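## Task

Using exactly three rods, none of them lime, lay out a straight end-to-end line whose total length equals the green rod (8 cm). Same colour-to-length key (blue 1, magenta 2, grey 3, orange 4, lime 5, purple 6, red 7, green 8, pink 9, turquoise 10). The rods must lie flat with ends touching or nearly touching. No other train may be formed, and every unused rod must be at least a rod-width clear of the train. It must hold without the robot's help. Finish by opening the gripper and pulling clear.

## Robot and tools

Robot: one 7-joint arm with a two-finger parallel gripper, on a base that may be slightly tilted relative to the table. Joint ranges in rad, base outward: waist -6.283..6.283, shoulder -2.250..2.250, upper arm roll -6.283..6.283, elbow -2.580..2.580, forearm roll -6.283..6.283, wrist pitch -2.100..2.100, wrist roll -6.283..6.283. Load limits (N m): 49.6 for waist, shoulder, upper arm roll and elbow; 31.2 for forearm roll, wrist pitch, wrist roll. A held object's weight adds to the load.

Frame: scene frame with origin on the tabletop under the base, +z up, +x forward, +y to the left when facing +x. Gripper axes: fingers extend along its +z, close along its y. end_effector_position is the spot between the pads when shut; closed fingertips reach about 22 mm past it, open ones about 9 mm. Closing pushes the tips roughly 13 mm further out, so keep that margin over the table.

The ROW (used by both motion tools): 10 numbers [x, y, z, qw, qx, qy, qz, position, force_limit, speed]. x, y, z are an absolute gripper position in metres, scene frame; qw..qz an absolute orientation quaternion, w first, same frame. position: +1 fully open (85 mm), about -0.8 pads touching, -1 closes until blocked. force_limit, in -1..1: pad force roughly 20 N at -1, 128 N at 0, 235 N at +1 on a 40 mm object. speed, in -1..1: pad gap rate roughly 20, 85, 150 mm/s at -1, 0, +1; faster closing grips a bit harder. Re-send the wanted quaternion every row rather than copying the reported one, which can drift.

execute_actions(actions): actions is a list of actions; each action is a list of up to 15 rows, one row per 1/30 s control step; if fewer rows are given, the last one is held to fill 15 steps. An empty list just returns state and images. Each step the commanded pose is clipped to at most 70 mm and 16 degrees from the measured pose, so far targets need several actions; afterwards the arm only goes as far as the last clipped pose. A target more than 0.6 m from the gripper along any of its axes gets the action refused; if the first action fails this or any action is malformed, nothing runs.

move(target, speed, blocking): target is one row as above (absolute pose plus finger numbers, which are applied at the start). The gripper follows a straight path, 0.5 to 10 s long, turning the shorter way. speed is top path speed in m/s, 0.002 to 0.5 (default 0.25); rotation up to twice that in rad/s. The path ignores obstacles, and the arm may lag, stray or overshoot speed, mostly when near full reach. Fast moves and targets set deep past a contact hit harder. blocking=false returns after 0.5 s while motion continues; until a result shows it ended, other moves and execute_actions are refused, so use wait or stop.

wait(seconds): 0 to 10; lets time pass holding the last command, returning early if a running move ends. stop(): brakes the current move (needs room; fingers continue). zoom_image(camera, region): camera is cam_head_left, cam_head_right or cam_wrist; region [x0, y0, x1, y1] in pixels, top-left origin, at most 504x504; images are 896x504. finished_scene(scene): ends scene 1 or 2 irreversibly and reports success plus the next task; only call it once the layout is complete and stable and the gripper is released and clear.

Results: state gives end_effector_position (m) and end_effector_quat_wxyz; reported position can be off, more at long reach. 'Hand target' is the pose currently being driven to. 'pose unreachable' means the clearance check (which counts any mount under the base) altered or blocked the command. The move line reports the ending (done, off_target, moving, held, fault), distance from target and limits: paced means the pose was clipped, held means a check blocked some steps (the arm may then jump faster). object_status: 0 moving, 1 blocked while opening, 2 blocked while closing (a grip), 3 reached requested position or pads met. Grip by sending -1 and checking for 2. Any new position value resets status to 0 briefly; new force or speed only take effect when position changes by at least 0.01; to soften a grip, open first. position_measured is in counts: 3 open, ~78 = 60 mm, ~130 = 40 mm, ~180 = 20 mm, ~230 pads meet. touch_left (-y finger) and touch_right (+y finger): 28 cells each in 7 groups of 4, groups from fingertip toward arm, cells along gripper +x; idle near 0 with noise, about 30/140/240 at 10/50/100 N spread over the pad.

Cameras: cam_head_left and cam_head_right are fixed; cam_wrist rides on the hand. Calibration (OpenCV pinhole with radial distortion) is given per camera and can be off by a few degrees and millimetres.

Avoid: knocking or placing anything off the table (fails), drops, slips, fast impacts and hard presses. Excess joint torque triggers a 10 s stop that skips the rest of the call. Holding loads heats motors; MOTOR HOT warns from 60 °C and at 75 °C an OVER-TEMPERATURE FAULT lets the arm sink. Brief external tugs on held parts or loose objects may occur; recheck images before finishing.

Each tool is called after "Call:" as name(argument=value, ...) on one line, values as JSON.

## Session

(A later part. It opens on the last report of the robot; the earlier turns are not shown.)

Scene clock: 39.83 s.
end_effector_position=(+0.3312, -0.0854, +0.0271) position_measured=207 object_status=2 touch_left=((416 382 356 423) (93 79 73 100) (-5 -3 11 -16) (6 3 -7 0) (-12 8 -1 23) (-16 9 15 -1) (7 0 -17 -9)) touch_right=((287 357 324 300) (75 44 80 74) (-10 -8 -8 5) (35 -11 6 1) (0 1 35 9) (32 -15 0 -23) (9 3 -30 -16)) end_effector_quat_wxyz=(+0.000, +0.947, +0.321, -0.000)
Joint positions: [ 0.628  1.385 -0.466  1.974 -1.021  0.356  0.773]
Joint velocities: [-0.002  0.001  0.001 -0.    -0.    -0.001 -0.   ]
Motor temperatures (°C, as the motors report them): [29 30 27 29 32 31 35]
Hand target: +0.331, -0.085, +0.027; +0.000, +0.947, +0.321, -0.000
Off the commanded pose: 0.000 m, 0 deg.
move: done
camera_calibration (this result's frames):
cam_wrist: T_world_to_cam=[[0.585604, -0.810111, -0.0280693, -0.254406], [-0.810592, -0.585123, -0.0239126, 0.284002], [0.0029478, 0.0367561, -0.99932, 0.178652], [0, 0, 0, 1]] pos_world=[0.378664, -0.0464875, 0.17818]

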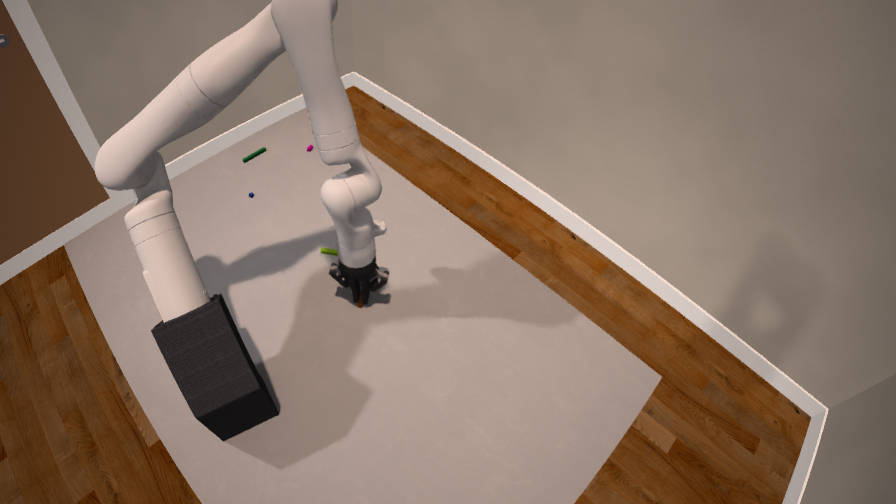

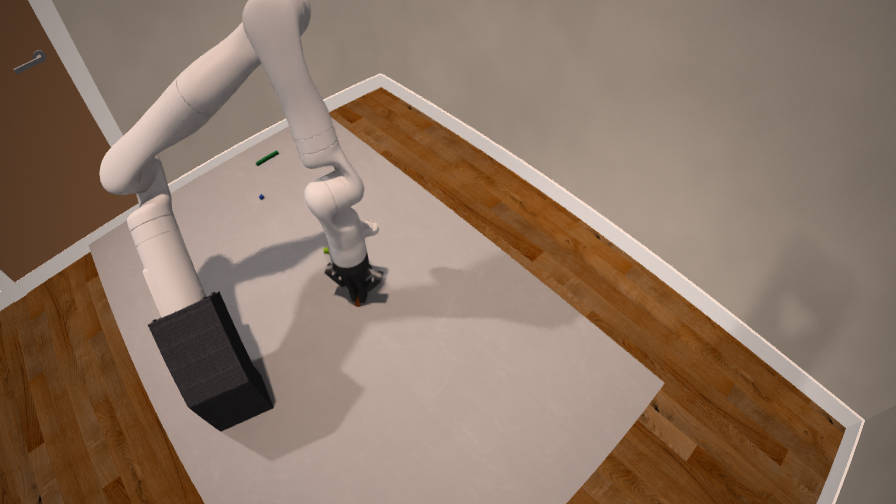

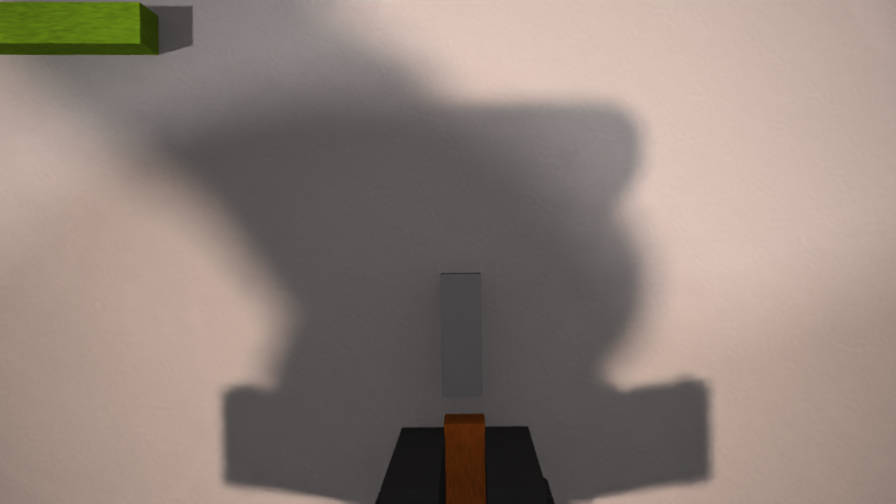

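Call:
move(target=[0.3349,-0.0819,0.025,0,0.947,0.321,0,-1,-0.8,-0.5], speed=0.015)

Call:
move(target=[0.3349,-0.0819,0.025,0,0.947,0.321,0,0,-0.8,-0.5])

Call:
move(target=[0.3349,-0.0819,0.07,0,0.947,0.321,0,0,-0.8,-0.5], speed=0.1)

Call:
move(target=[0.285,0.375,0.1,0,1,0,0,0,-0.8,-0.5])

Scene clock: 47.87 s.
end_effector_position=(+0.3349, -0.0822, +0.0252) position_measured=207 object_status=2 touch_left=((412 375 371 417) (104 81 67 112) (4 -3 13 -21) (-14 23 -4 -3) (-5 11 1 11) (-11 -2 10 -2) (-1 0 -4 10)) touch_right=((307 351 346 286) (50 46 47 58) (-11 2 -4 5) (13 5 16 -3) (4 10 -10 0) (0 -4 -1 -12) (0 8 1 -15)) end_effector_quat_wxyz=(+0.000, +0.947, +0.321, +0.000)
Joint positions: [ 0.619  1.381 -0.472  1.973 -1.027  0.352  0.767]
Joint velocities: [-0.002 -0.001 -0.001 -0.001 -0.     0.001 -0.001]
Motor temperatures (°C, as the motors report them): [29 30 27 29 32 31 35]
Hand target: +0.335, -0.082, +0.025; +0.000, +0.947, +0.321, -0.000
Off the commanded pose: 0.000 m, 0 deg.
move: done
camera_calibration (this result's frames):
cam_wrist: T_world_to_cam=[[0.585274, -0.810363, -0.0276858, -0.253991], [-0.810829, -0.584791, -0.0239902, 0.288965], [0.00325036, 0.0364893, -0.999329, 0.1765], [0, 0, 0, 1]] pos_world=[0.382382, -0.0432811, 0.176282]

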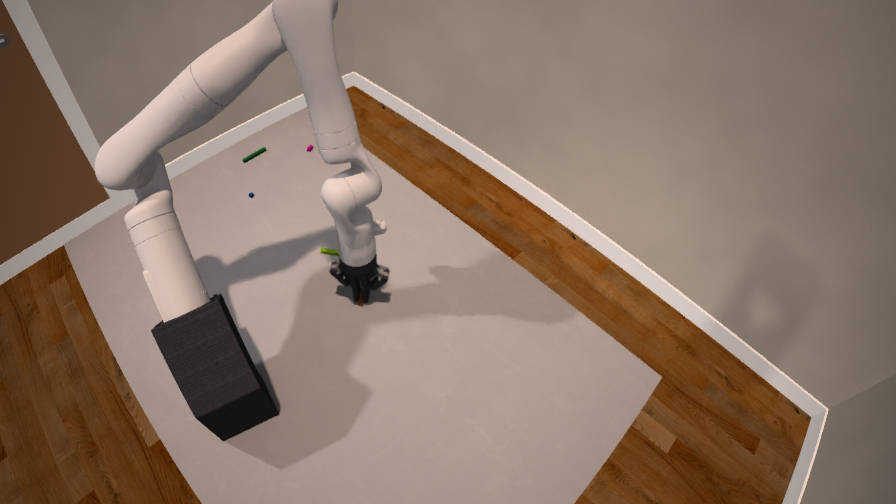

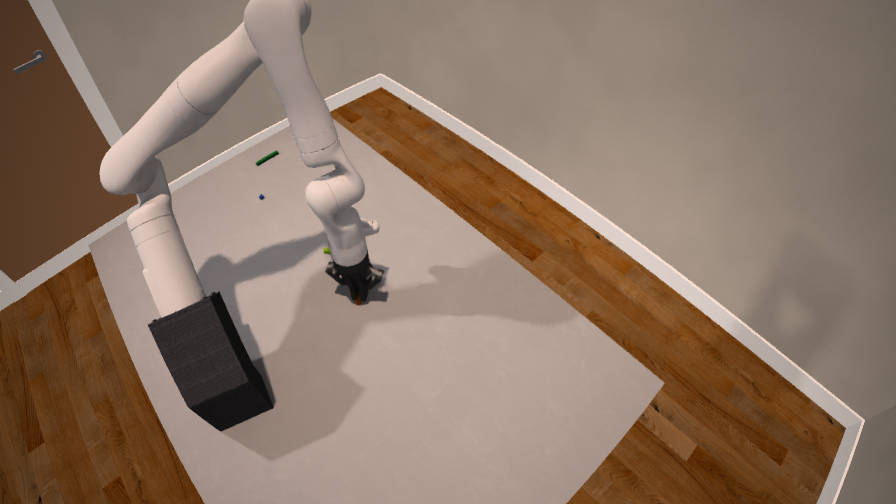

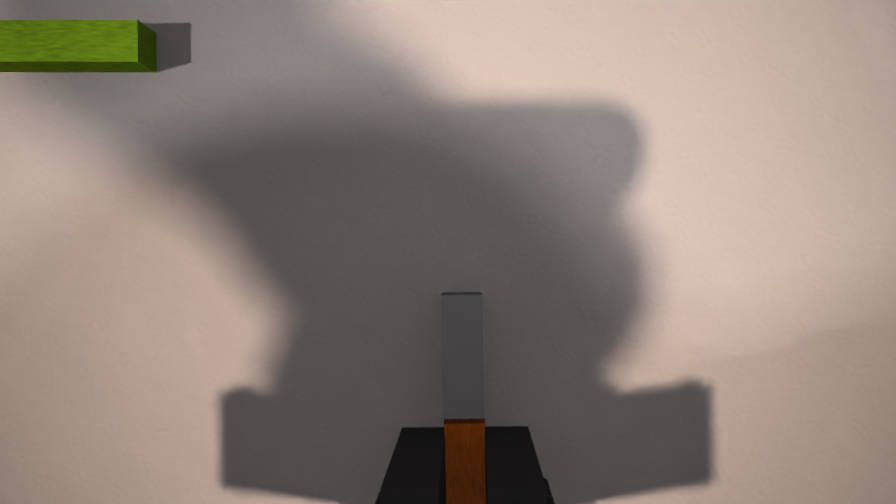

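Scene clock: 48.77 s.
end_effector_position=(+0.3349, -0.0819, +0.0250) position_measured=129 object_status=0 touch_left=((8 2 -8 4) (12 14 -15 11) (-1 7 14 4) (4 0 2 10) (-12 -6 9 6) (8 2 7 5) (-15 18 9 8)) touch_right=((30 3 6 9) (5 -21 -10 -23) (17 -22 -18 2) (-14 -8 -5 -9) (23 5 5 -11) (8 -10 33 2) (29 -9 -5 9)) end_effector_quat_wxyz=(+0.000, +0.947, +0.321, -0.000)
Joint positions: [ 0.618  1.382 -0.473  1.973 -1.027  0.352  0.767]
Joint velocities: [ 0.002 -0.     0.001  0.     0.     0.    -0.   ]
Motor temperatures (°C, as the motors report them): [29 30 27 29 32 31 35]
Hand target: +0.335, -0.082, +0.025; +0.000, +0.947, +0.321, -0.000
Off the commanded pose: 0.000 m, 0 deg.
move: done
camera_calibration (this result's frames):
cam_wrist: T_world_to_cam=[[0.585423, -0.810236, -0.0282436, -0.253801], [-0.810722, -0.584935, -0.0240895, 0.289057], [0.00299748, 0.0370003, -0.999311, 0.176408], [0, 0, 0, 1]] pos_world=[0.382397, -0.043086, 0.176081]

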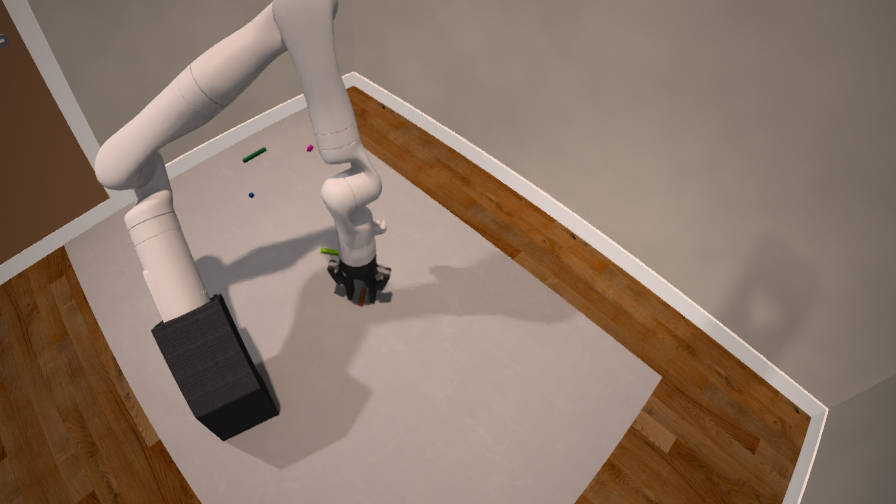

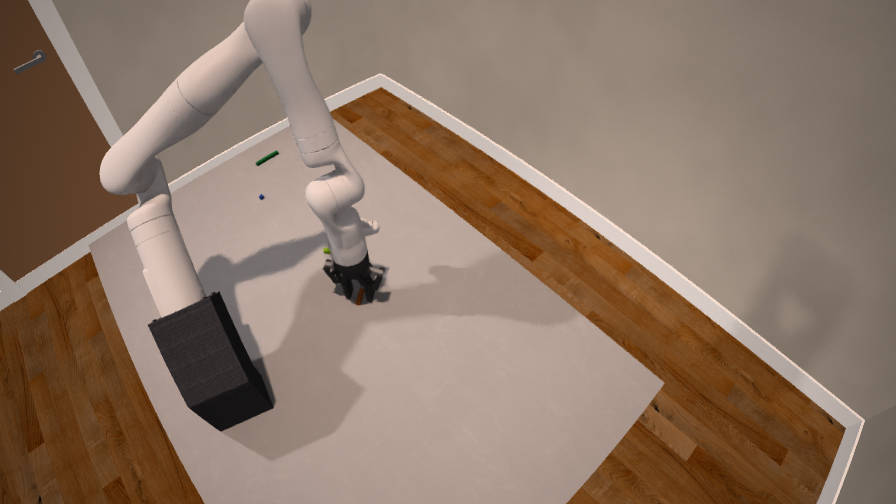

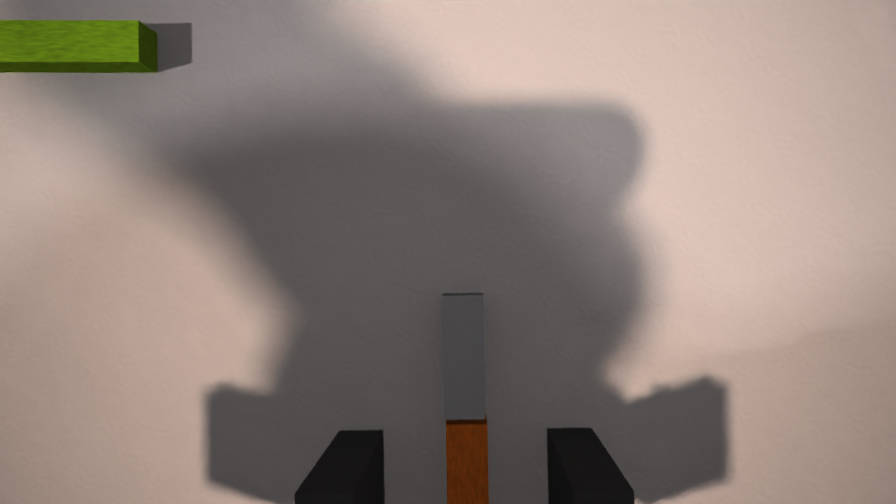

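Scene clock: 49.50 s.
end_effector_position=(+0.3349, -0.0820, +0.0697) position_measured=129 object_status=3 touch_left=((18 6 -6 6) (-2 -3 -4 13) (-18 -6 -1 -4) (3 5 2 12) (0 11 14 -4) (-6 4 -1 5) (-3 20 11 24)) touch_right=((2 4 6 8) (-7 -18 -3 -21) (0 -10 4 16) (-20 14 6 4) (12 -2 17 1) (1 7 -23 4) (2 -7 -8 -1)) end_effector_quat_wxyz=(-0.000, +0.947, +0.321, +0.000)
Joint positions: [ 0.635  1.276 -0.393  1.988 -0.965  0.475  0.704]
Joint velocities: [-0.001 -0.008 -0.001 -0.001 -0.001 -0.    -0.001]
Motor temperatures (°C, as the motors report them): [29 30 27 29 32 31 35]
Hand target: +0.335, -0.082, +0.070; +0.000, +0.947, +0.321, +0.000
Off the commanded pose: 0.000 m, 0 deg.
move: done
camera_calibration (this result's frames):
cam_wrist: T_world_to_cam=[[0.584741, -0.81071, -0.0287411, -0.252356], [-0.811214, -0.584235, -0.0245293, 0.290337], [0.00309463, 0.0376585, -0.999286, 0.221083], [0, 0, 0, 1]] pos_world=[0.382404, -0.0432886, 0.220794]

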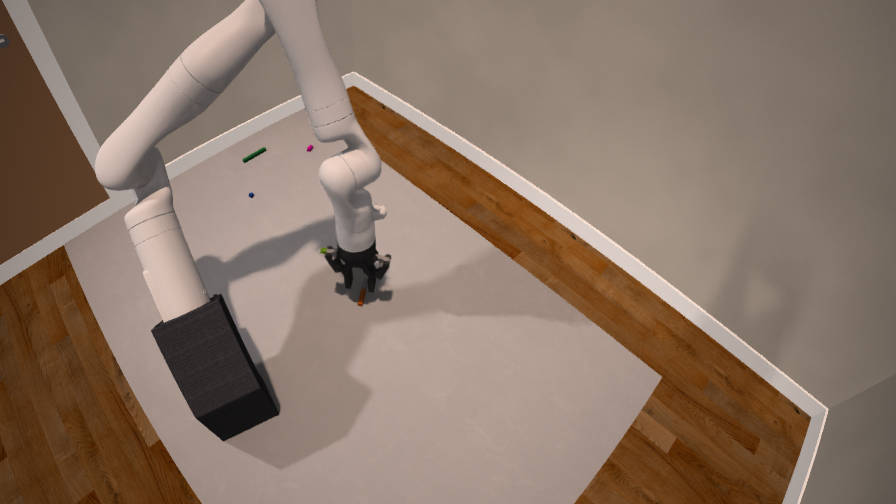

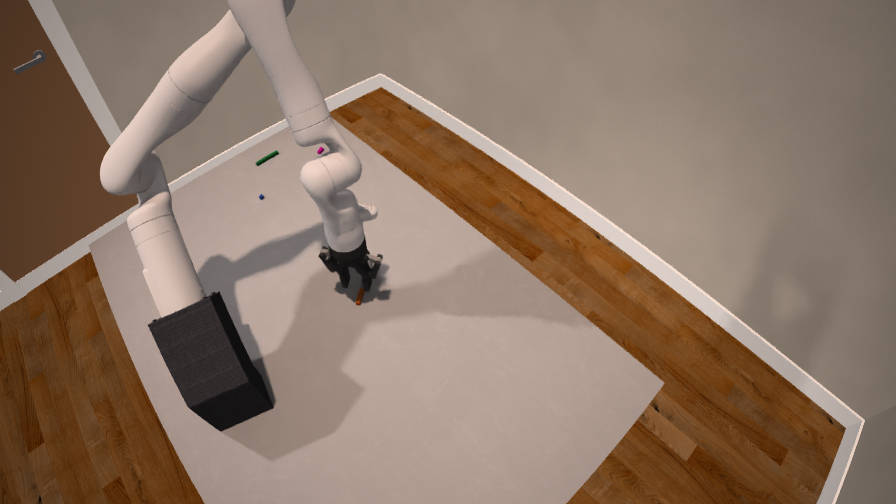

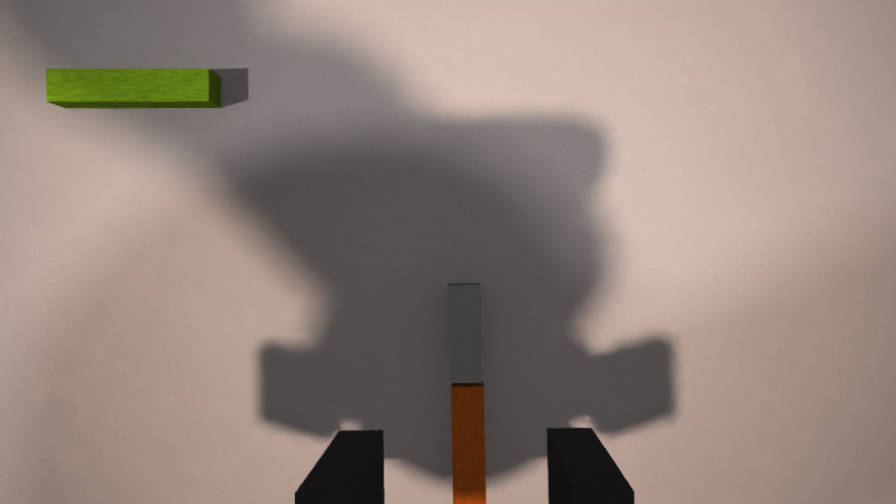

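Scene clock: 52.20 s.
end_effector_position=(+0.2862, +0.3727, +0.1012) position_measured=129 object_status=3 touch_left=((-5 10 -3 2) (-5 8 -13 1) (-2 -3 20 -12) (-6 -6 1 -3) (-11 11 -1 20) (-8 5 12 -4) (0 29 8 11)) touch_right=((19 -2 12 -1) (18 -9 26 5) (-22 -4 6 1) (16 2 1 23) (15 -1 24 -13) (-6 14 -2 -1) (18 -17 -11 8)) end_effector_quat_wxyz=(+0.003, +1.000, +0.002, +0.001)
Joint positions: [ 0.557  0.637 -1.722  2.354 -2.023 -0.218 -0.197]
Joint velocities: [-0.004  0.033 -0.001 -0.005 -0.016 -0.008  0.017]
Motor temperatures (°C, as the motors report them): [29 30 27 29 32 31 35]
Hand target: +0.286, +0.373, +0.101; +0.002, +1.000, +0.001, +0.000
Off the commanded pose: 0.003 m, 0 deg.
move: done
camera_calibration (this result's frames):
cam_wrist: T_world_to_cam=[[-0.0246004, -0.99944, -0.0226771, 0.389705], [-0.999326, 0.0252034, -0.0267006, 0.344164], [0.0272572, 0.0220049, -0.999386, 0.234562], [0, 0, 0, 1]] pos_world=[0.347125, 0.375651, 0.252444]

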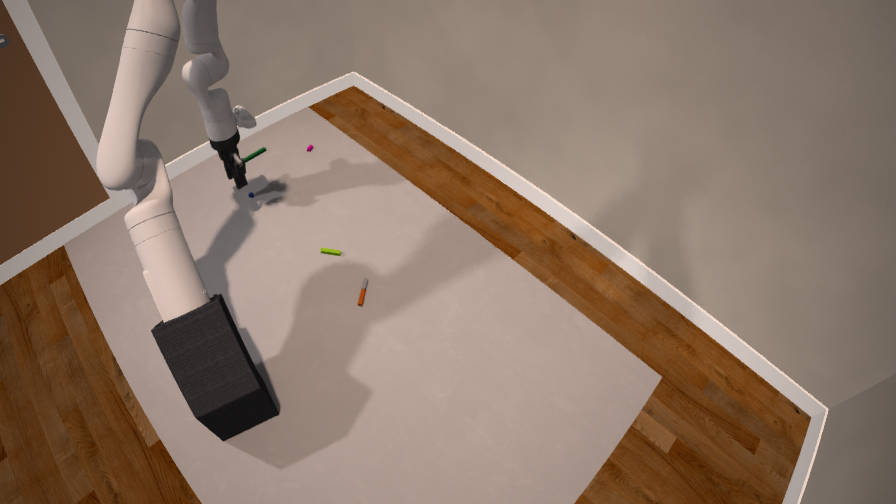

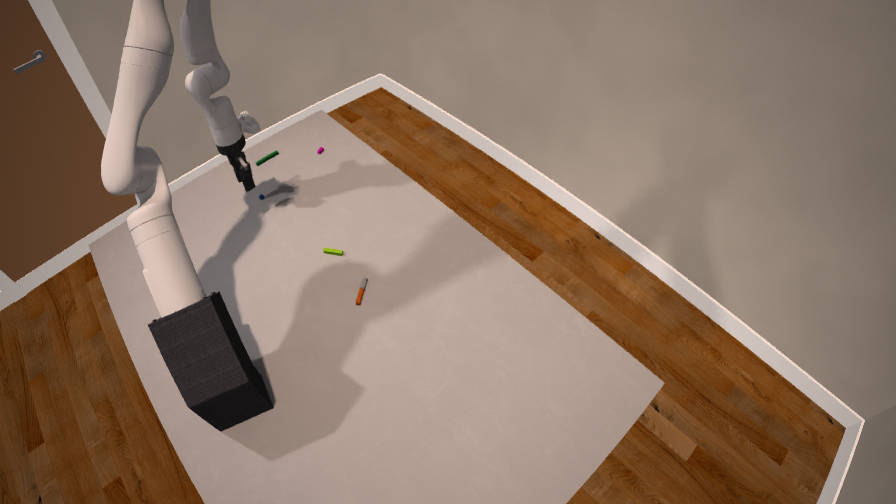

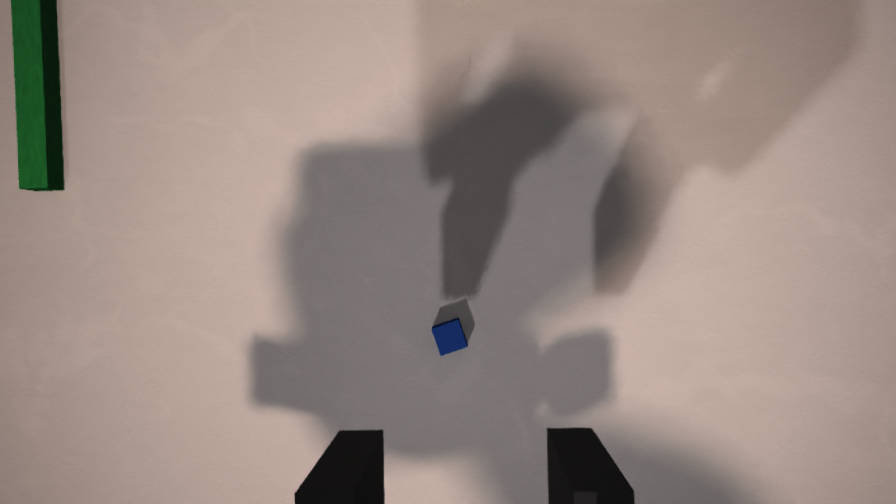

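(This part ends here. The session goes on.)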